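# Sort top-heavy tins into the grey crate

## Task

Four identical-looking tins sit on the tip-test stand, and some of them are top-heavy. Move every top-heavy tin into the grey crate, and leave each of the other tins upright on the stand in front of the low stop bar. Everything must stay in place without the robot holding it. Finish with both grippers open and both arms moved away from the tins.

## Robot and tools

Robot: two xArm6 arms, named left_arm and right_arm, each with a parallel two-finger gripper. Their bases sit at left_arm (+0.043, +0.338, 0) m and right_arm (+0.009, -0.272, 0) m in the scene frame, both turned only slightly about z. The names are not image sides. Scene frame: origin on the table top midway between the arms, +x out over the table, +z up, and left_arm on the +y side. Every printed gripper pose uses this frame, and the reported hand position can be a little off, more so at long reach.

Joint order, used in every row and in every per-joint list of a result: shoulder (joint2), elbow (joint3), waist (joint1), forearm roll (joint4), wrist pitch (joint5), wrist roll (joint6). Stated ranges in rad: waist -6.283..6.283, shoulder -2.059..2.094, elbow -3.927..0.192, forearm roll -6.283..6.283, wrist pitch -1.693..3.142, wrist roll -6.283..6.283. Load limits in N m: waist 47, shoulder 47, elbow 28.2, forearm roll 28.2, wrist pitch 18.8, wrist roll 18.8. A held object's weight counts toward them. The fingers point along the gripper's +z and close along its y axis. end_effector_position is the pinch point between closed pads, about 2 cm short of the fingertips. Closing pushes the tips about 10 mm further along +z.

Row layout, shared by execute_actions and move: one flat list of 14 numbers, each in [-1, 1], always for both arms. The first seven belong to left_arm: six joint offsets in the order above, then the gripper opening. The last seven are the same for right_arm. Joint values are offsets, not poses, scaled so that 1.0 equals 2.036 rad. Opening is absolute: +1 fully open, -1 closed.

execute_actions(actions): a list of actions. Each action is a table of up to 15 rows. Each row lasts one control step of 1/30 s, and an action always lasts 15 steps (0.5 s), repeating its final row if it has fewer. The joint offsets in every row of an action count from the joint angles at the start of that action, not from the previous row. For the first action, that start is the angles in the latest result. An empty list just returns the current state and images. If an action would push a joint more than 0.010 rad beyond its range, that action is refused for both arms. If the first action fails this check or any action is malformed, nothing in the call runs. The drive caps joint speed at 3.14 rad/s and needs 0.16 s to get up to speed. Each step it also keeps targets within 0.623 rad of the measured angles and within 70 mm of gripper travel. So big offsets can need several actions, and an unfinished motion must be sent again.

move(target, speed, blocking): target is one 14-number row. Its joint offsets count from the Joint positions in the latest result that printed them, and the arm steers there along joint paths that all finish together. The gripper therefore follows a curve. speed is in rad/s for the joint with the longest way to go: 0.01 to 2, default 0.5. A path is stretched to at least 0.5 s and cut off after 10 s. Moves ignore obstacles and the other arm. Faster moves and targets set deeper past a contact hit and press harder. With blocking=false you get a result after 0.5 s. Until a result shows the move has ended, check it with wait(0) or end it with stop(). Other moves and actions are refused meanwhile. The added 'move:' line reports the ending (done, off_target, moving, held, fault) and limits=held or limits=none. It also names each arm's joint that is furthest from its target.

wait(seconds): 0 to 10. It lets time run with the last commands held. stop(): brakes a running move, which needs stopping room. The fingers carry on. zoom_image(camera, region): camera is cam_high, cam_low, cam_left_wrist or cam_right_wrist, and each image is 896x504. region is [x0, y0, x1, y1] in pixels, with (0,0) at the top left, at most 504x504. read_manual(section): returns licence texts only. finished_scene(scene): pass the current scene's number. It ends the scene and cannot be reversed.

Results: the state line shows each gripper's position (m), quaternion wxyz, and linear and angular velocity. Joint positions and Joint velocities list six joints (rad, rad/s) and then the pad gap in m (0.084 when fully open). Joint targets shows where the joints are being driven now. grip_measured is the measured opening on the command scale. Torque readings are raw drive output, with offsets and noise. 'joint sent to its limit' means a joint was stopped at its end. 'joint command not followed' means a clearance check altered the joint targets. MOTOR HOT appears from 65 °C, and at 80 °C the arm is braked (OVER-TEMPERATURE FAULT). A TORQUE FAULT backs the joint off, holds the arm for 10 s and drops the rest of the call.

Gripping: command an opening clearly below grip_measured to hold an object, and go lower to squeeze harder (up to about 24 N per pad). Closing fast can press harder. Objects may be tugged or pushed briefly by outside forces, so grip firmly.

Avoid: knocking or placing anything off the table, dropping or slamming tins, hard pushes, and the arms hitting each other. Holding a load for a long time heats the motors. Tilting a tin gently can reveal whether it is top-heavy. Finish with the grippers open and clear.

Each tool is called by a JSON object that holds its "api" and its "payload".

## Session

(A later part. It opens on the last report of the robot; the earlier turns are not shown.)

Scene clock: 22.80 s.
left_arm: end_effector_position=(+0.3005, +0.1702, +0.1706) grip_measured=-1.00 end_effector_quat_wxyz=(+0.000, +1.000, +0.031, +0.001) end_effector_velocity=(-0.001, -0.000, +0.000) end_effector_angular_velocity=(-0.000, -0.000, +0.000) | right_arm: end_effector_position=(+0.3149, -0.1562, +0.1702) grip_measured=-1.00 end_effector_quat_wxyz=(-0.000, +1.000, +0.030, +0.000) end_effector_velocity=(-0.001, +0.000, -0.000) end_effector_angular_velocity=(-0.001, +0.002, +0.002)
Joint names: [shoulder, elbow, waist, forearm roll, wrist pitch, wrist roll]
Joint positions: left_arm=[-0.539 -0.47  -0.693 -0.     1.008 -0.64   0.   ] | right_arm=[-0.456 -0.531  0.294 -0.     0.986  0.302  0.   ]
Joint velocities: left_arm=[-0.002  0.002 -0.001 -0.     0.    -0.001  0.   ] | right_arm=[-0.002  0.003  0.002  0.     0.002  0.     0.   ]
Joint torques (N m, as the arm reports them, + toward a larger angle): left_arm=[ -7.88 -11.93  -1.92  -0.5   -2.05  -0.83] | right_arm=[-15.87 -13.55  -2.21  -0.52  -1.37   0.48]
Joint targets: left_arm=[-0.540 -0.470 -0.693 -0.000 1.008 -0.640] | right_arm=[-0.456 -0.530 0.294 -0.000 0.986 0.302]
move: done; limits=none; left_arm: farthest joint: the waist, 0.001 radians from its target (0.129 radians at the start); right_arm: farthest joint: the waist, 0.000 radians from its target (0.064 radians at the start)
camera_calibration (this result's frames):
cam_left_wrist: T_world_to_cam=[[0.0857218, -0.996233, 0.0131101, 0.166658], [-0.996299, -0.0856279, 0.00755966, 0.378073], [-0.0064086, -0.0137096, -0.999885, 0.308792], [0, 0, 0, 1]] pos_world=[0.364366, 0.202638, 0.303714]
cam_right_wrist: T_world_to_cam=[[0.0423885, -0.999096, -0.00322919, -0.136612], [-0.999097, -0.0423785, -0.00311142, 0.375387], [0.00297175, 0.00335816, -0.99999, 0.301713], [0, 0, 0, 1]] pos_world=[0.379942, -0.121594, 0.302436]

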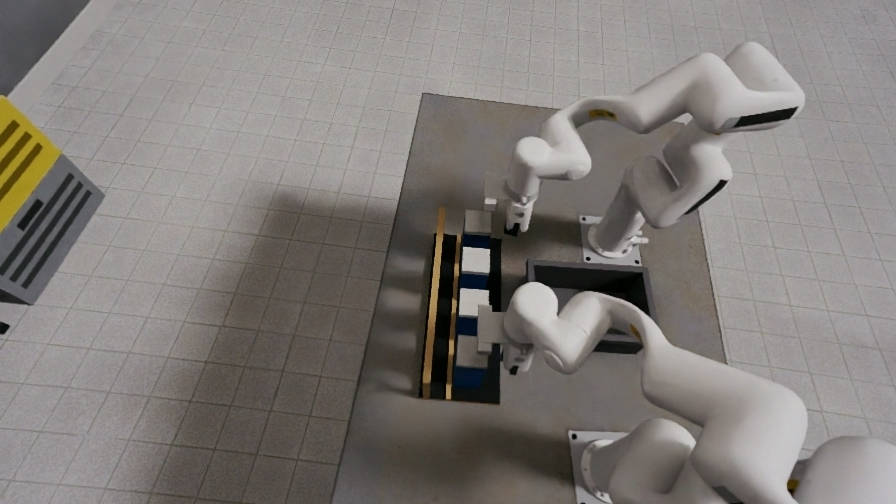

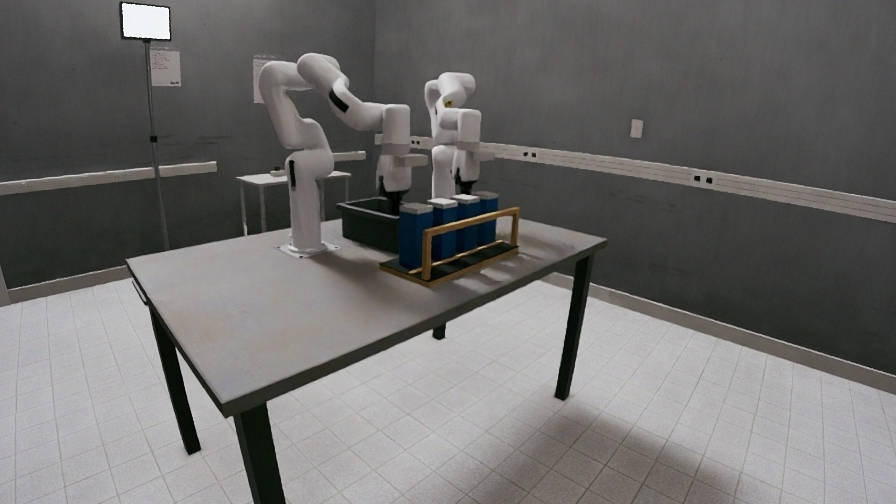

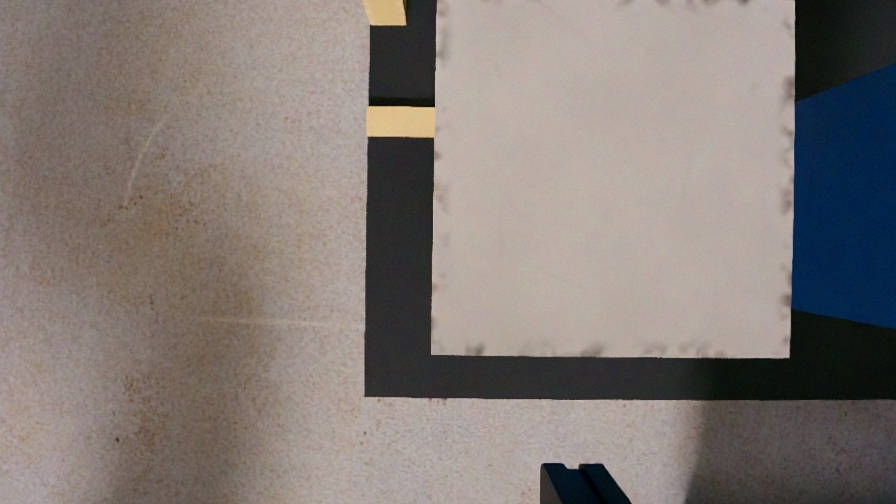

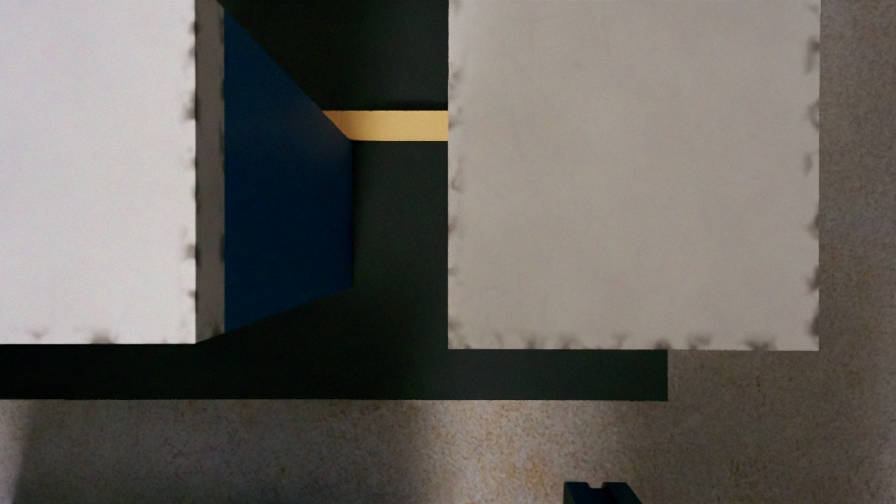

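{"api": "move", "payload": {"target": [0.1470,-0.1204,-0.1104,0,-0.0261,-0.1027,-1, 0,0,0,0,0,0,-1], "speed": 0.6}}

{"api": "move", "payload": {"target": [0.0908,-0.0940,0.0638,0,0.0032,0.0638,-1, 0,0,0,0,0,0,-1], "speed": 0.12}}

{"api": "move", "payload": {"target": [-0.0908,0.0940,-0.0638,0,-0.0032,-0.0638,-1, 0,0,0,0,0,0,-1], "speed": 0.12}}

{"api": "zoom_image", "payload": {"camera": "cam_low", "region": [320, 130, 560, 300]}}

Scene clock: 25.60 s.
left_arm: end_effector_position=(+0.3104, +0.0615, +0.1703) grip_measured=-1.00 end_effector_quat_wxyz=(+0.000, +1.000, +0.023, +0.000) end_effector_velocity=(+0.000, -0.002, +0.000) end_effector_angular_velocity=(-0.001, -0.001, -0.001) | right_arm: end_effector_position=(+0.3149, -0.1562, +0.1702) grip_measured=-1.00 end_effector_quat_wxyz=(-0.000, +1.000, +0.030, +0.000) end_effector_velocity=(-0.000, -0.000, -0.000) end_effector_angular_velocity=(-0.000, +0.000, -0.001)
Joint names: [shoulder, elbow, waist, forearm roll, wrist pitch, wrist roll]
Joint positions: left_arm=[-0.241 -0.715 -0.917 -0.     0.955 -0.849  0.   ] | right_arm=[-0.456 -0.531  0.294 -0.     0.986  0.302  0.   ]
Joint velocities: left_arm=[ 0.003 -0.004 -0.002 -0.    -0.001 -0.001  0.   ] | right_arm=[-0.001  0.001 -0.001 -0.     0.    -0.     0.   ]
Joint torques (N m, as the arm reports them, + toward a larger angle): left_arm=[-13.24 -11.54  -1.58  -0.57  -2.16  -0.88] | right_arm=[-15.94 -13.49  -2.16  -0.62  -1.36   0.45]
Joint targets: left_arm=[-0.240 -0.715 -0.918 -0.000 0.955 -0.849] | right_arm=[-0.456 -0.531 0.294 -0.000 0.986 0.302]
move: done; limits=none; left_arm: farthest joint: the waist, 0.001 radians from its target (0.225 radians at the start); right_arm: farthest joint: the waist, 0.000 radians from its target (0.000 radians at the start)
camera_calibration (this result's frames):
cam_left_wrist: T_world_to_cam=[[0.0703456, -0.997443, 0.0126105, 0.0624626], [-0.997495, -0.0702436, 0.00835633, 0.377915], [-0.00744915, -0.0131668, -0.999886, 0.30737], [0, 0, 0, 1]] pos_world=[0.374863, 0.0928961, 0.303389]
cam_right_wrist: T_world_to_cam=[[0.0423884, -0.999096, -0.00322929, -0.136612], [-0.999097, -0.0423784, -0.00311138, 0.375387], [0.00297171, 0.00335826, -0.99999, 0.301713], [0, 0, 0, 1]] pos_world=[0.379942, -0.121594, 0.302436]

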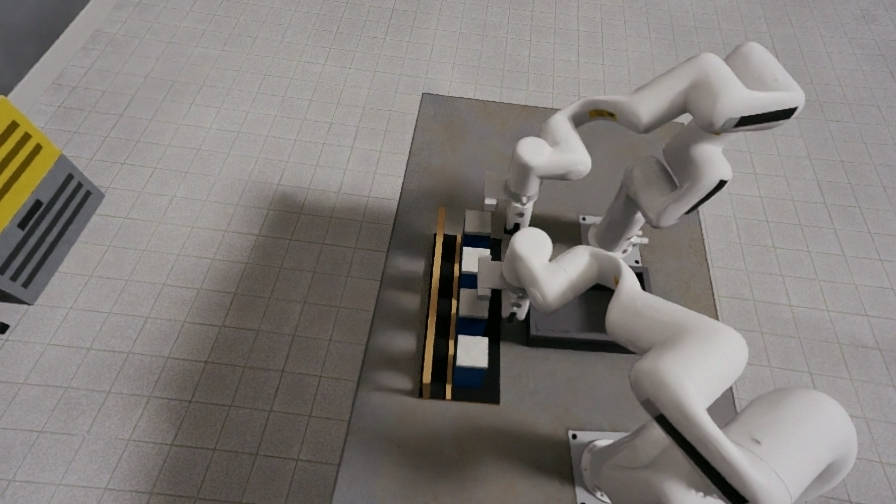

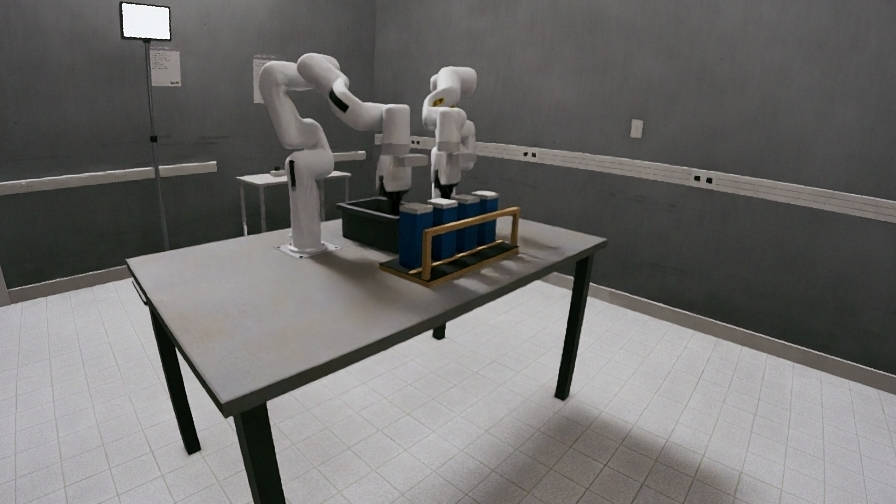

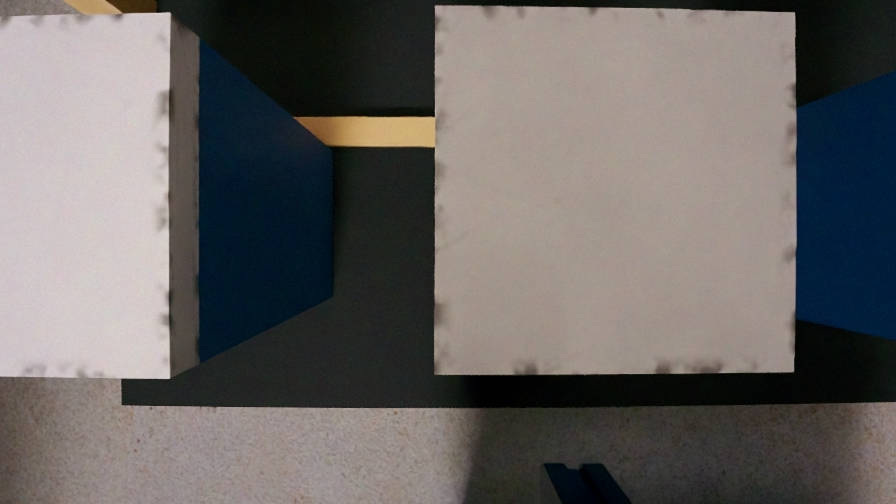

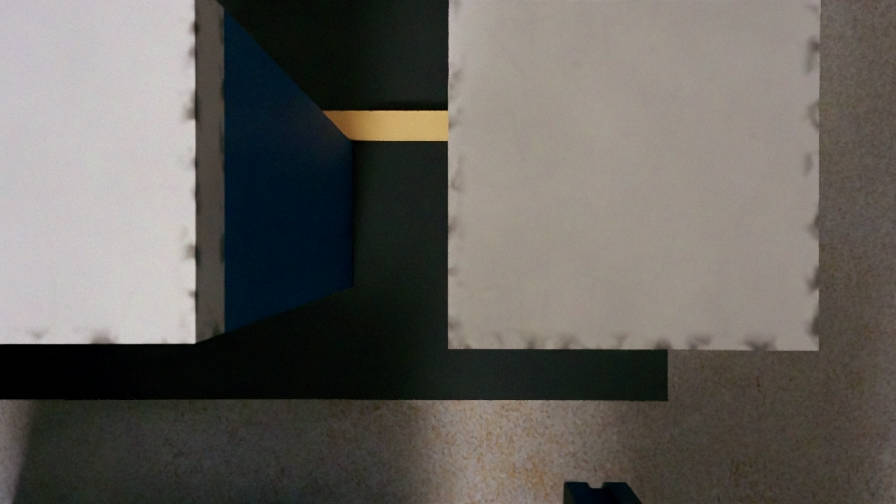

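Scene clock: 27.63 s.
left_arm: end_effector_position=(+0.3860, +0.0646, +0.1703) grip_measured=-1.00 end_effector_quat_wxyz=(+0.000, +1.000, +0.023, -0.000) end_effector_velocity=(+0.001, -0.001, +0.001) end_effector_angular_velocity=(-0.002, -0.002, +0.000) | right_arm: end_effector_position=(+0.3149, -0.1562, +0.1702) grip_measured=-1.00 end_effector_quat_wxyz=(-0.000, +1.000, +0.030, +0.000) end_effector_velocity=(+0.000, +0.000, +0.000) end_effector_angular_velocity=(-0.000, -0.002, +0.002)
Joint names: [shoulder, elbow, waist, forearm roll, wrist pitch, wrist roll]
Joint positions: left_arm=[-0.056 -0.906 -0.788 -0.     0.962 -0.719  0.   ] | right_arm=[-0.456 -0.531  0.294 -0.     0.986  0.302  0.   ]
Joint velocities: left_arm=[ 0.001 -0.005  0.001 -0.001  0.001  0.001  0.   ] | right_arm=[-0.    -0.001  0.001 -0.001 -0.001 -0.     0.   ]
Joint torques (N m, as the arm reports them, + toward a larger angle): left_arm=[-16.65 -12.13  -0.86  -0.13  -2.77  -0.8 ] | right_arm=[-15.73 -13.56  -2.13  -0.55  -1.39   0.42]
Joint targets: left_arm=[-0.056 -0.906 -0.787 -0.000 0.962 -0.719] | right_arm=[-0.456 -0.531 0.294 -0.000 0.986 0.302]
move: done; limits=none; left_arm: farthest joint: the waist, 0.001 radians from its target (0.130 radians at the start); right_arm: farthest joint: the waist, 0.000 radians from its target (0.000 radians at the start)
camera_calibration (this result's frames):
cam_left_wrist: T_world_to_cam=[[0.0701262, -0.997463, 0.0122801, 0.0603689], [-0.997507, -0.070021, 0.00880274, 0.45353], [-0.00792053, -0.0128668, -0.999886, 0.308138], [0, 0, 0, 1]] pos_world=[0.450606, 0.0959371, 0.30337]
cam_right_wrist: T_world_to_cam=[[0.0423884, -0.999096, -0.00322926, -0.136612], [-0.999097, -0.0423784, -0.00311142, 0.375387], [0.00297175, 0.00335824, -0.99999, 0.301713], [0, 0, 0, 1]] pos_world=[0.379942, -0.121594, 0.302436]

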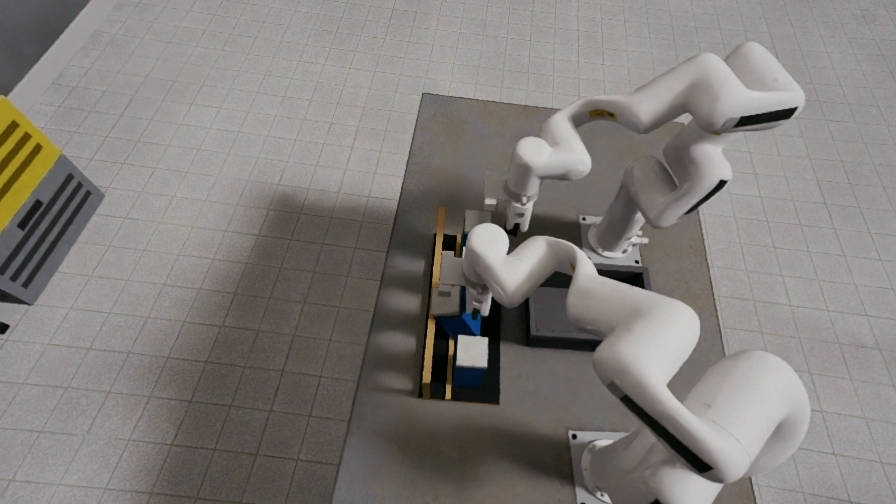

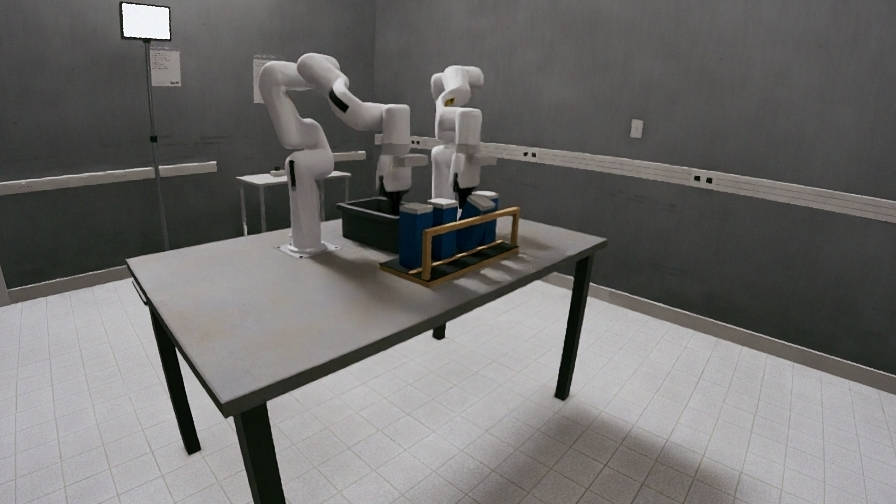

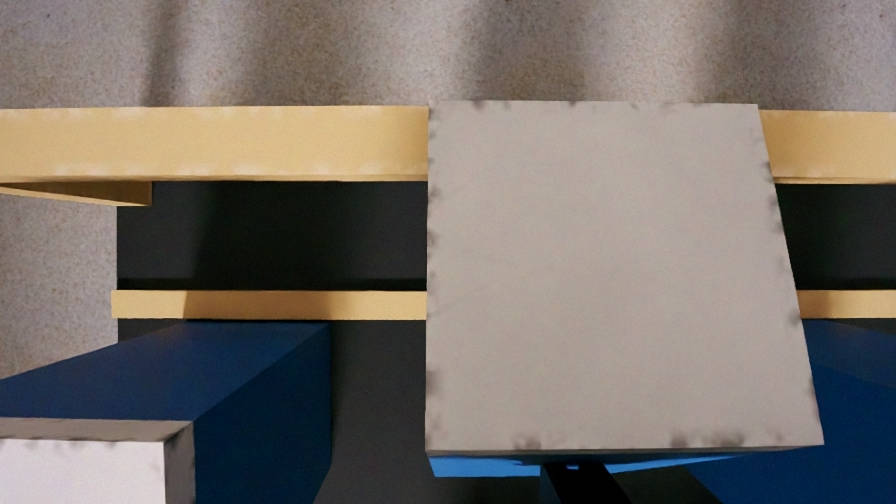

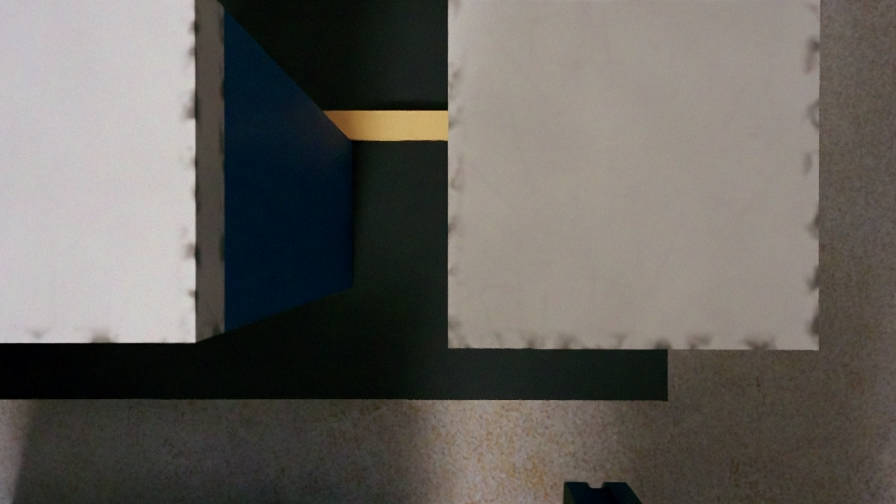

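Scene clock: 29.67 s.
left_arm: end_effector_position=(+0.3102, +0.0616, +0.1701) grip_measured=-1.00 end_effector_quat_wxyz=(+0.000, +1.000, +0.023, -0.000) end_effector_velocity=(-0.001, +0.000, -0.000) end_effector_angular_velocity=(+0.001, +0.001, +0.000) | right_arm: end_effector_position=(+0.3149, -0.1562, +0.1702) grip_measured=-1.00 end_effector_quat_wxyz=(-0.000, +1.000, +0.030, +0.000) end_effector_velocity=(-0.000, +0.001, -0.000) end_effector_angular_velocity=(+0.000, -0.000, +0.001)
Joint names: [shoulder, elbow, waist, forearm roll, wrist pitch, wrist roll]
Joint positions: left_arm=[-0.241 -0.715 -0.917 -0.     0.955 -0.849  0.   ] | right_arm=[-0.456 -0.531  0.294 -0.     0.986  0.302  0.   ]
Joint velocities: left_arm=[-0.002  0.003 -0.002  0.     0.    -0.002  0.   ] | right_arm=[ 0.    -0.     0.002  0.    -0.     0.     0.   ]
Joint torques (N m, as the arm reports them, + toward a larger angle): left_arm=[-13.25 -11.63  -1.82  -0.61  -2.18  -0.72] | right_arm=[-15.74 -13.48  -2.03  -0.59  -1.37   0.39]
Joint targets: left_arm=[-0.241 -0.714 -0.918 -0.000 0.956 -0.849] | right_arm=[-0.456 -0.531 0.294 -0.000 0.986 0.302]
move: done; limits=none; left_arm: farthest joint: the waist, 0.000 radians from its target (0.130 radians at the start); right_arm: farthest joint: the waist, 0.000 radians from its target (0.000 radians at the start)
camera_calibration (this result's frames):
cam_left_wrist: T_world_to_cam=[[0.0702059, -0.997457, 0.0122498, 0.0626349], [-0.997501, -0.0701006, 0.00882102, 0.377625], [-0.00793987, -0.0128385, -0.999886, 0.307377], [0, 0, 0, 1]] pos_world=[0.374725, 0.0928937, 0.303243]
cam_right_wrist: T_world_to_cam=[[0.0423883, -0.999096, -0.00322937, -0.136612], [-0.999097, -0.0423783, -0.00311116, 0.375387], [0.00297149, 0.00335833, -0.99999, 0.301713], [0, 0, 0, 1]] pos_world=[0.379942, -0.121594, 0.302436]

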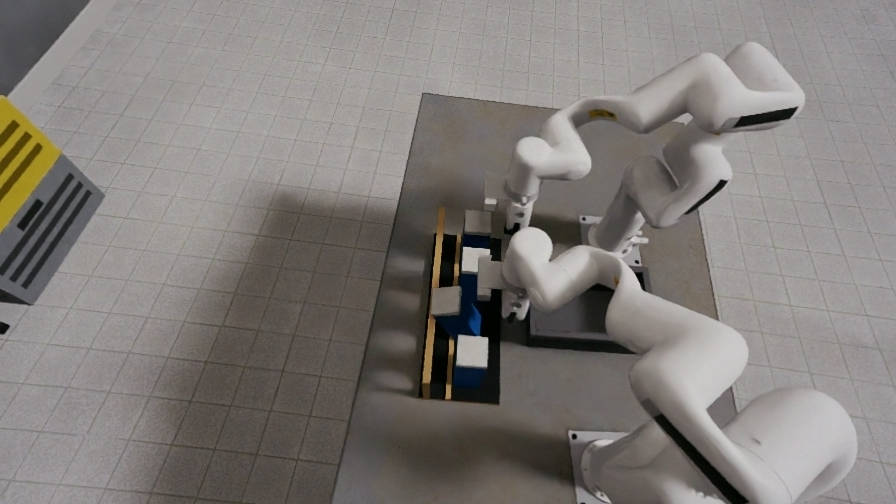

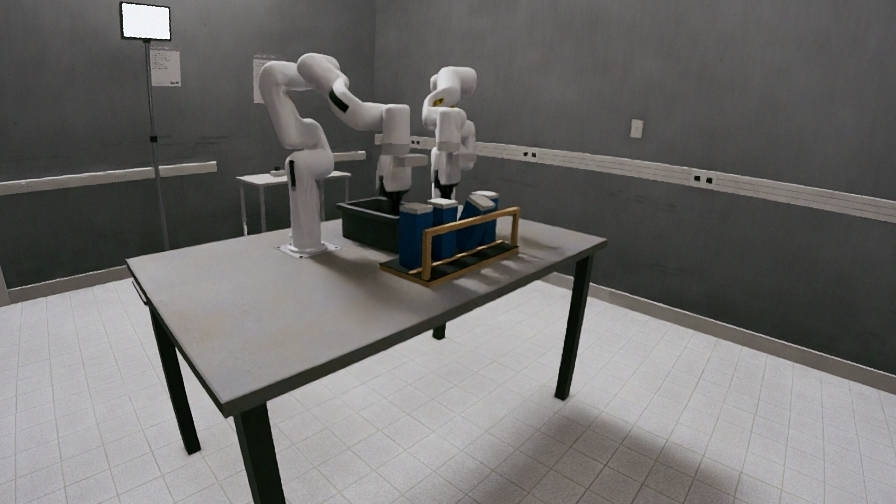

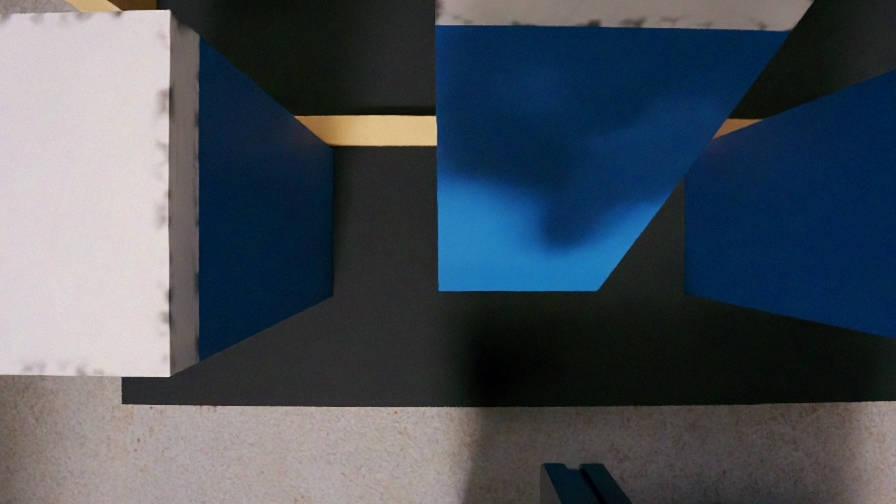

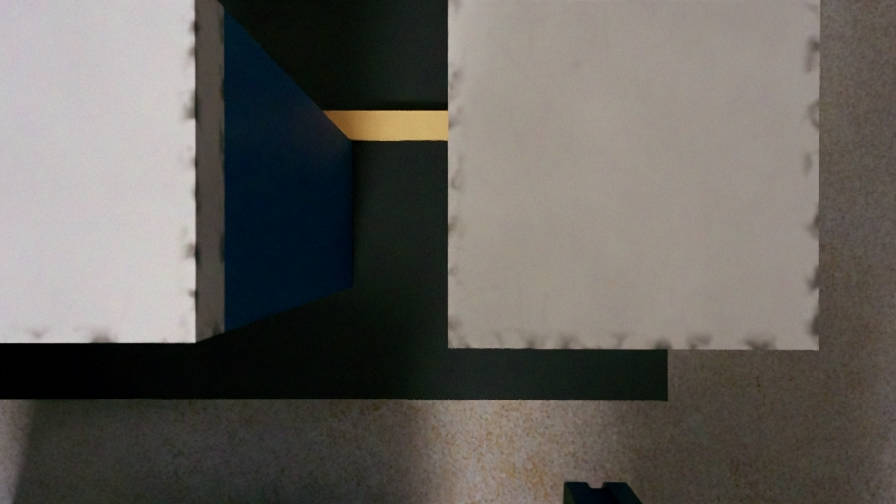

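Region (320, 130, 560, 300) of cam_low's 896x504 image, scaled by 2.100, with more detail than that image has; it fills the top 357 rows of this view, and the rest is white.

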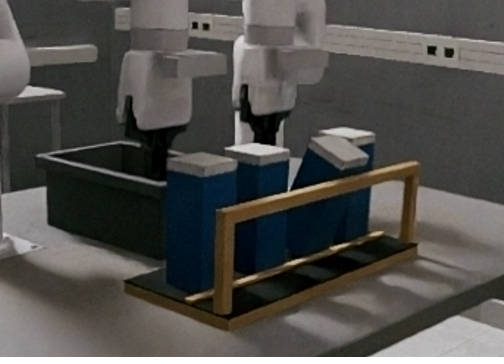

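{"api": "move", "payload": {"target": [0.0874,-0.0899,0.0668,0,0.0029,0.0673,0.76, 0,0,0,0,0,0,-1], "speed": 0.2}}

{"api": "move", "payload": {"target": [0.0647,-0.0827,0.0363,0,0.018,0.0363,0.76, 0,0,0,0,0,0,-1], "speed": 0.2}}

{"api": "zoom_image", "payload": {"camera": "cam_low", "region": [320, 130, 560, 300]}}

Scene clock: 35.70 s.
left_arm: end_effector_position=(+0.3858, +0.0681, +0.1700) grip_measured=+0.76 end_effector_quat_wxyz=(-0.000, +1.000, +0.022, -0.000) end_effector_velocity=(+0.001, +0.000, -0.001) end_effector_angular_velocity=(+0.001, +0.001, -0.001) | right_arm: end_effector_position=(+0.3149, -0.1562, +0.1702) grip_measured=-1.00 end_effector_quat_wxyz=(-0.000, +1.000, +0.030, +0.000) end_effector_velocity=(+0.000, +0.000, +0.000) end_effector_angular_velocity=(+0.000, -0.001, +0.001)
Joint names: [shoulder, elbow, waist, forearm roll, wrist pitch, wrist roll]
Joint positions: left_arm=[-0.063 -0.897 -0.782 -0.     0.961 -0.712  0.075] | right_arm=[-0.456 -0.531  0.294 -0.     0.986  0.302  0.   ]
Joint velocities: left_arm=[ 0.003 -0.002  0.002  0.001  0.     0.002  0.   ] | right_arm=[ 0.    -0.001  0.001 -0.    -0.     0.     0.   ]
Joint torques (N m, as the arm reports them, + toward a larger angle): left_arm=[-16.64 -11.59  -1.66  -0.47  -2.05  -0.87] | right_arm=[-15.8  -13.5   -2.17  -0.64  -1.35   0.41]
Joint targets: left_arm=[-0.063 -0.898 -0.781 -0.000 0.961 -0.712] | right_arm=[-0.456 -0.531 0.294 -0.000 0.986 0.302]
move: done; limits=none; left_arm: farthest joint: the waist, 0.001 radians from its target (0.137 radians at the start); right_arm: farthest joint: the waist, 0.000 radians from its target (0.000 radians at the start)
camera_calibration (this result's frames):
cam_left_wrist: T_world_to_cam=[[0.0690495, -0.997544, 0.0117708, 0.0644289], [-0.997577, -0.0689412, 0.00936758, 0.453398], [-0.00853308, -0.0123891, -0.999887, 0.308139], [0, 0, 0, 1]] pos_world=[0.45048, 0.0993461, 0.303098]
cam_right_wrist: T_world_to_cam=[[0.0423884, -0.999096, -0.0032294, -0.136612], [-0.999097, -0.0423783, -0.00311124, 0.375387], [0.00297157, 0.00335836, -0.99999, 0.301713], [0, 0, 0, 1]] pos_world=[0.379942, -0.121594, 0.302436]

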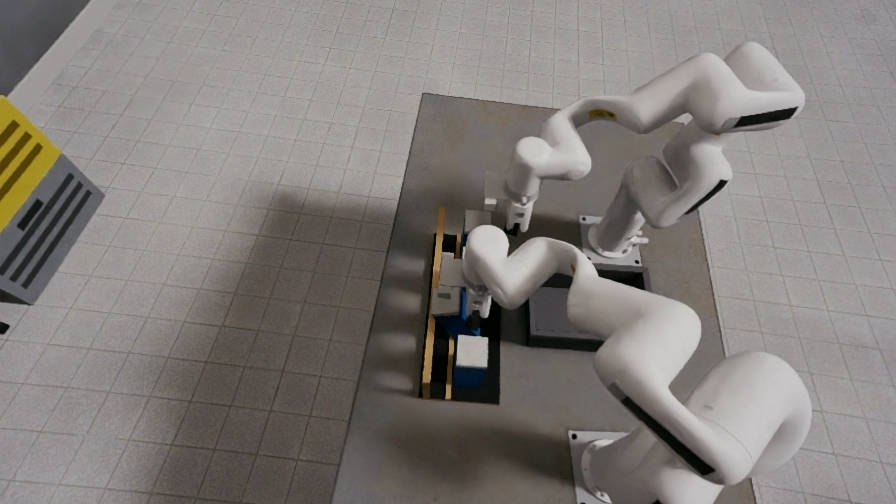

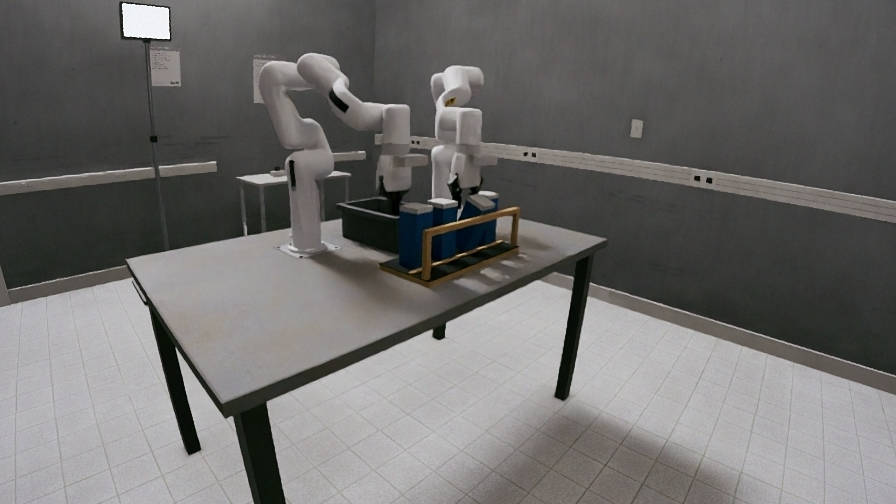

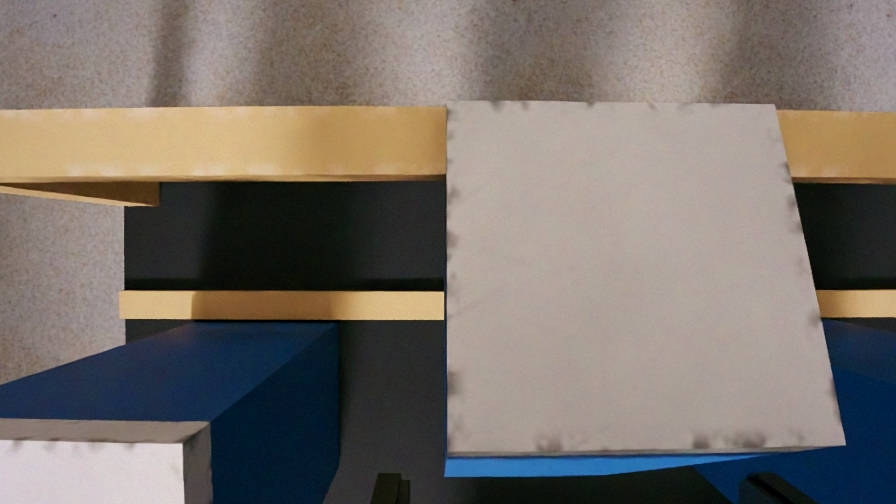

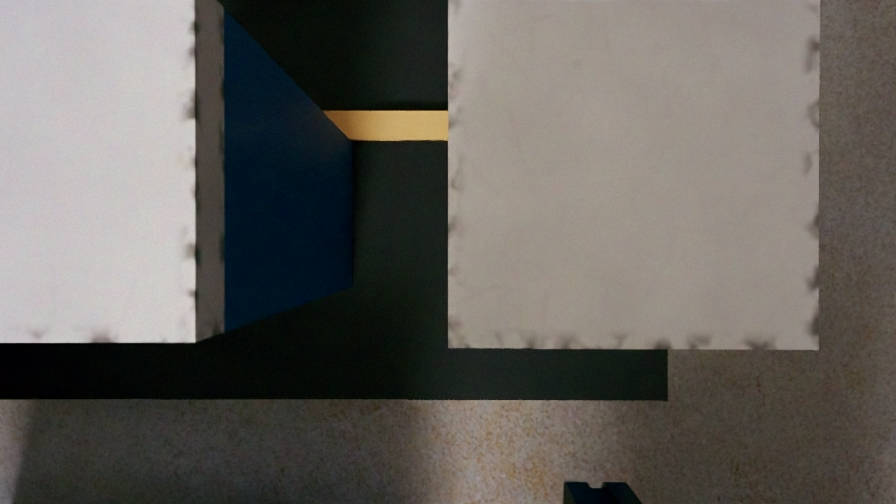

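Scene clock: 37.03 s.
left_arm: end_effector_position=(+0.4396, +0.0706, +0.1749) grip_measured=+0.76 end_effector_quat_wxyz=(-0.000, +1.000, +0.022, -0.000) end_effector_velocity=(+0.001, +0.001, -0.001) end_effector_angular_velocity=(+0.000, +0.001, +0.001) | right_arm: end_effector_position=(+0.3149, -0.1562, +0.1702) grip_measured=-1.00 end_effector_quat_wxyz=(-0.000, +1.000, +0.030, +0.000) end_effector_velocity=(+0.000, -0.000, +0.001) end_effector_angular_velocity=(+0.000, -0.002, -0.000)
Joint names: [shoulder, elbow, waist, forearm roll, wrist pitch, wrist roll]
Joint positions: left_arm=[ 0.068 -1.065 -0.708 -0.     0.998 -0.638  0.075] | right_arm=[-0.456 -0.531  0.294 -0.     0.986  0.302  0.   ]
Joint velocities: left_arm=[ 0.003 -0.002  0.002 -0.     0.     0.001  0.   ] | right_arm=[-0.001 -0.001 -0.    -0.     0.001  0.     0.   ]
Joint torques (N m, as the arm reports them, + toward a larger angle): left_arm=[-19.05 -11.75  -1.88  -0.52  -2.03  -0.78] | right_arm=[-15.62 -13.52  -2.02  -0.56  -1.36   0.43]
Joint targets: left_arm=[0.068 -1.066 -0.708 -0.000 0.998 -0.638] | right_arm=[-0.456 -0.531 0.294 -0.000 0.986 0.302]
move: done; limits=none; left_arm: farthest joint: the shoulder, 0.001 radians from its target (0.132 radians at the start); right_arm: farthest joint: the waist, 0.000 radians from its target (0.000 radians at the start)
camera_calibration (this result's frames):
cam_left_wrist: T_world_to_cam=[[0.0689404, -0.997551, 0.0118401, 0.0631539], [-0.997584, -0.0688313, 0.00939104, 0.507134], [-0.00855307, -0.012459, -0.999886, 0.313517], [0, 0, 0, 1]] pos_world=[0.504236, 0.101812, 0.307971]
cam_right_wrist: T_world_to_cam=[[0.0423882, -0.999096, -0.00322945, -0.136612], [-0.999097, -0.0423782, -0.00311117, 0.375387], [0.00297149, 0.00335841, -0.99999, 0.301713], [0, 0, 0, 1]] pos_world=[0.379942, -0.121594, 0.302436]

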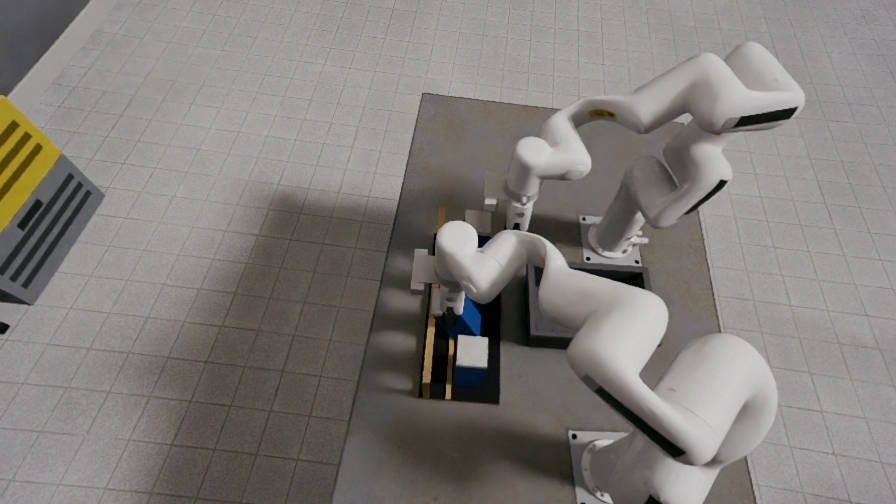

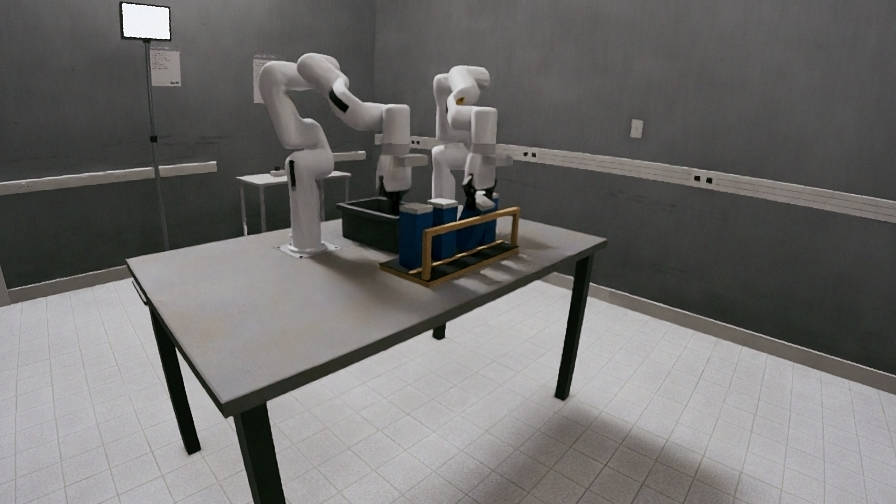

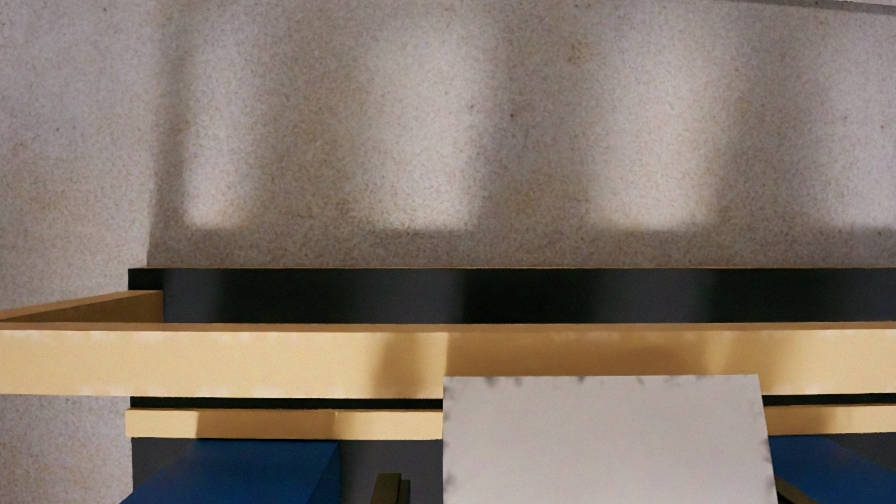

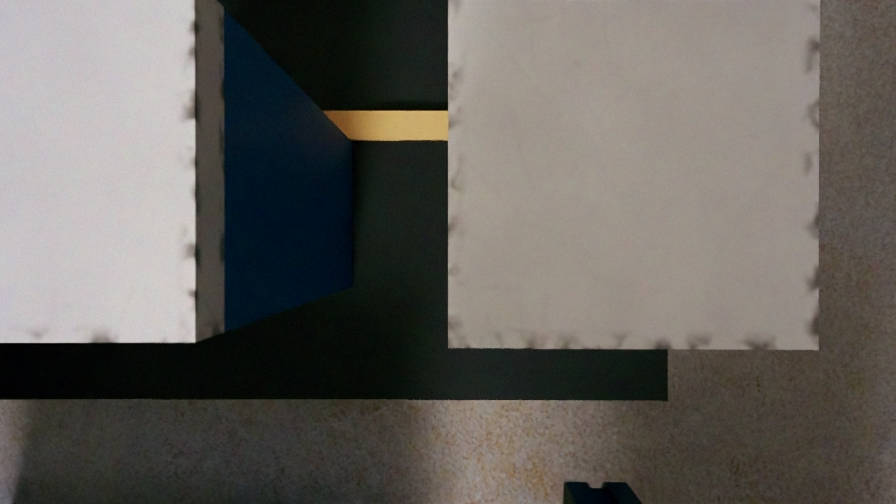

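Region (320, 130, 560, 300) of cam_low's 896x504 image, scaled by 2.100, with more detail than that image has; it fills the top 357 rows of this view, and the rest is white.

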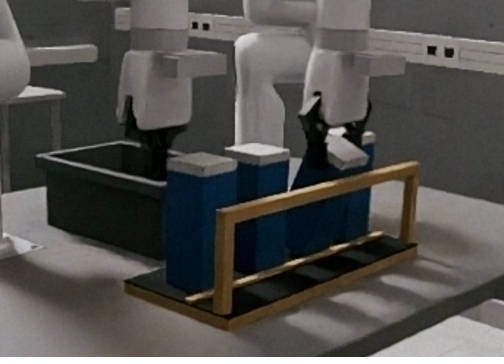

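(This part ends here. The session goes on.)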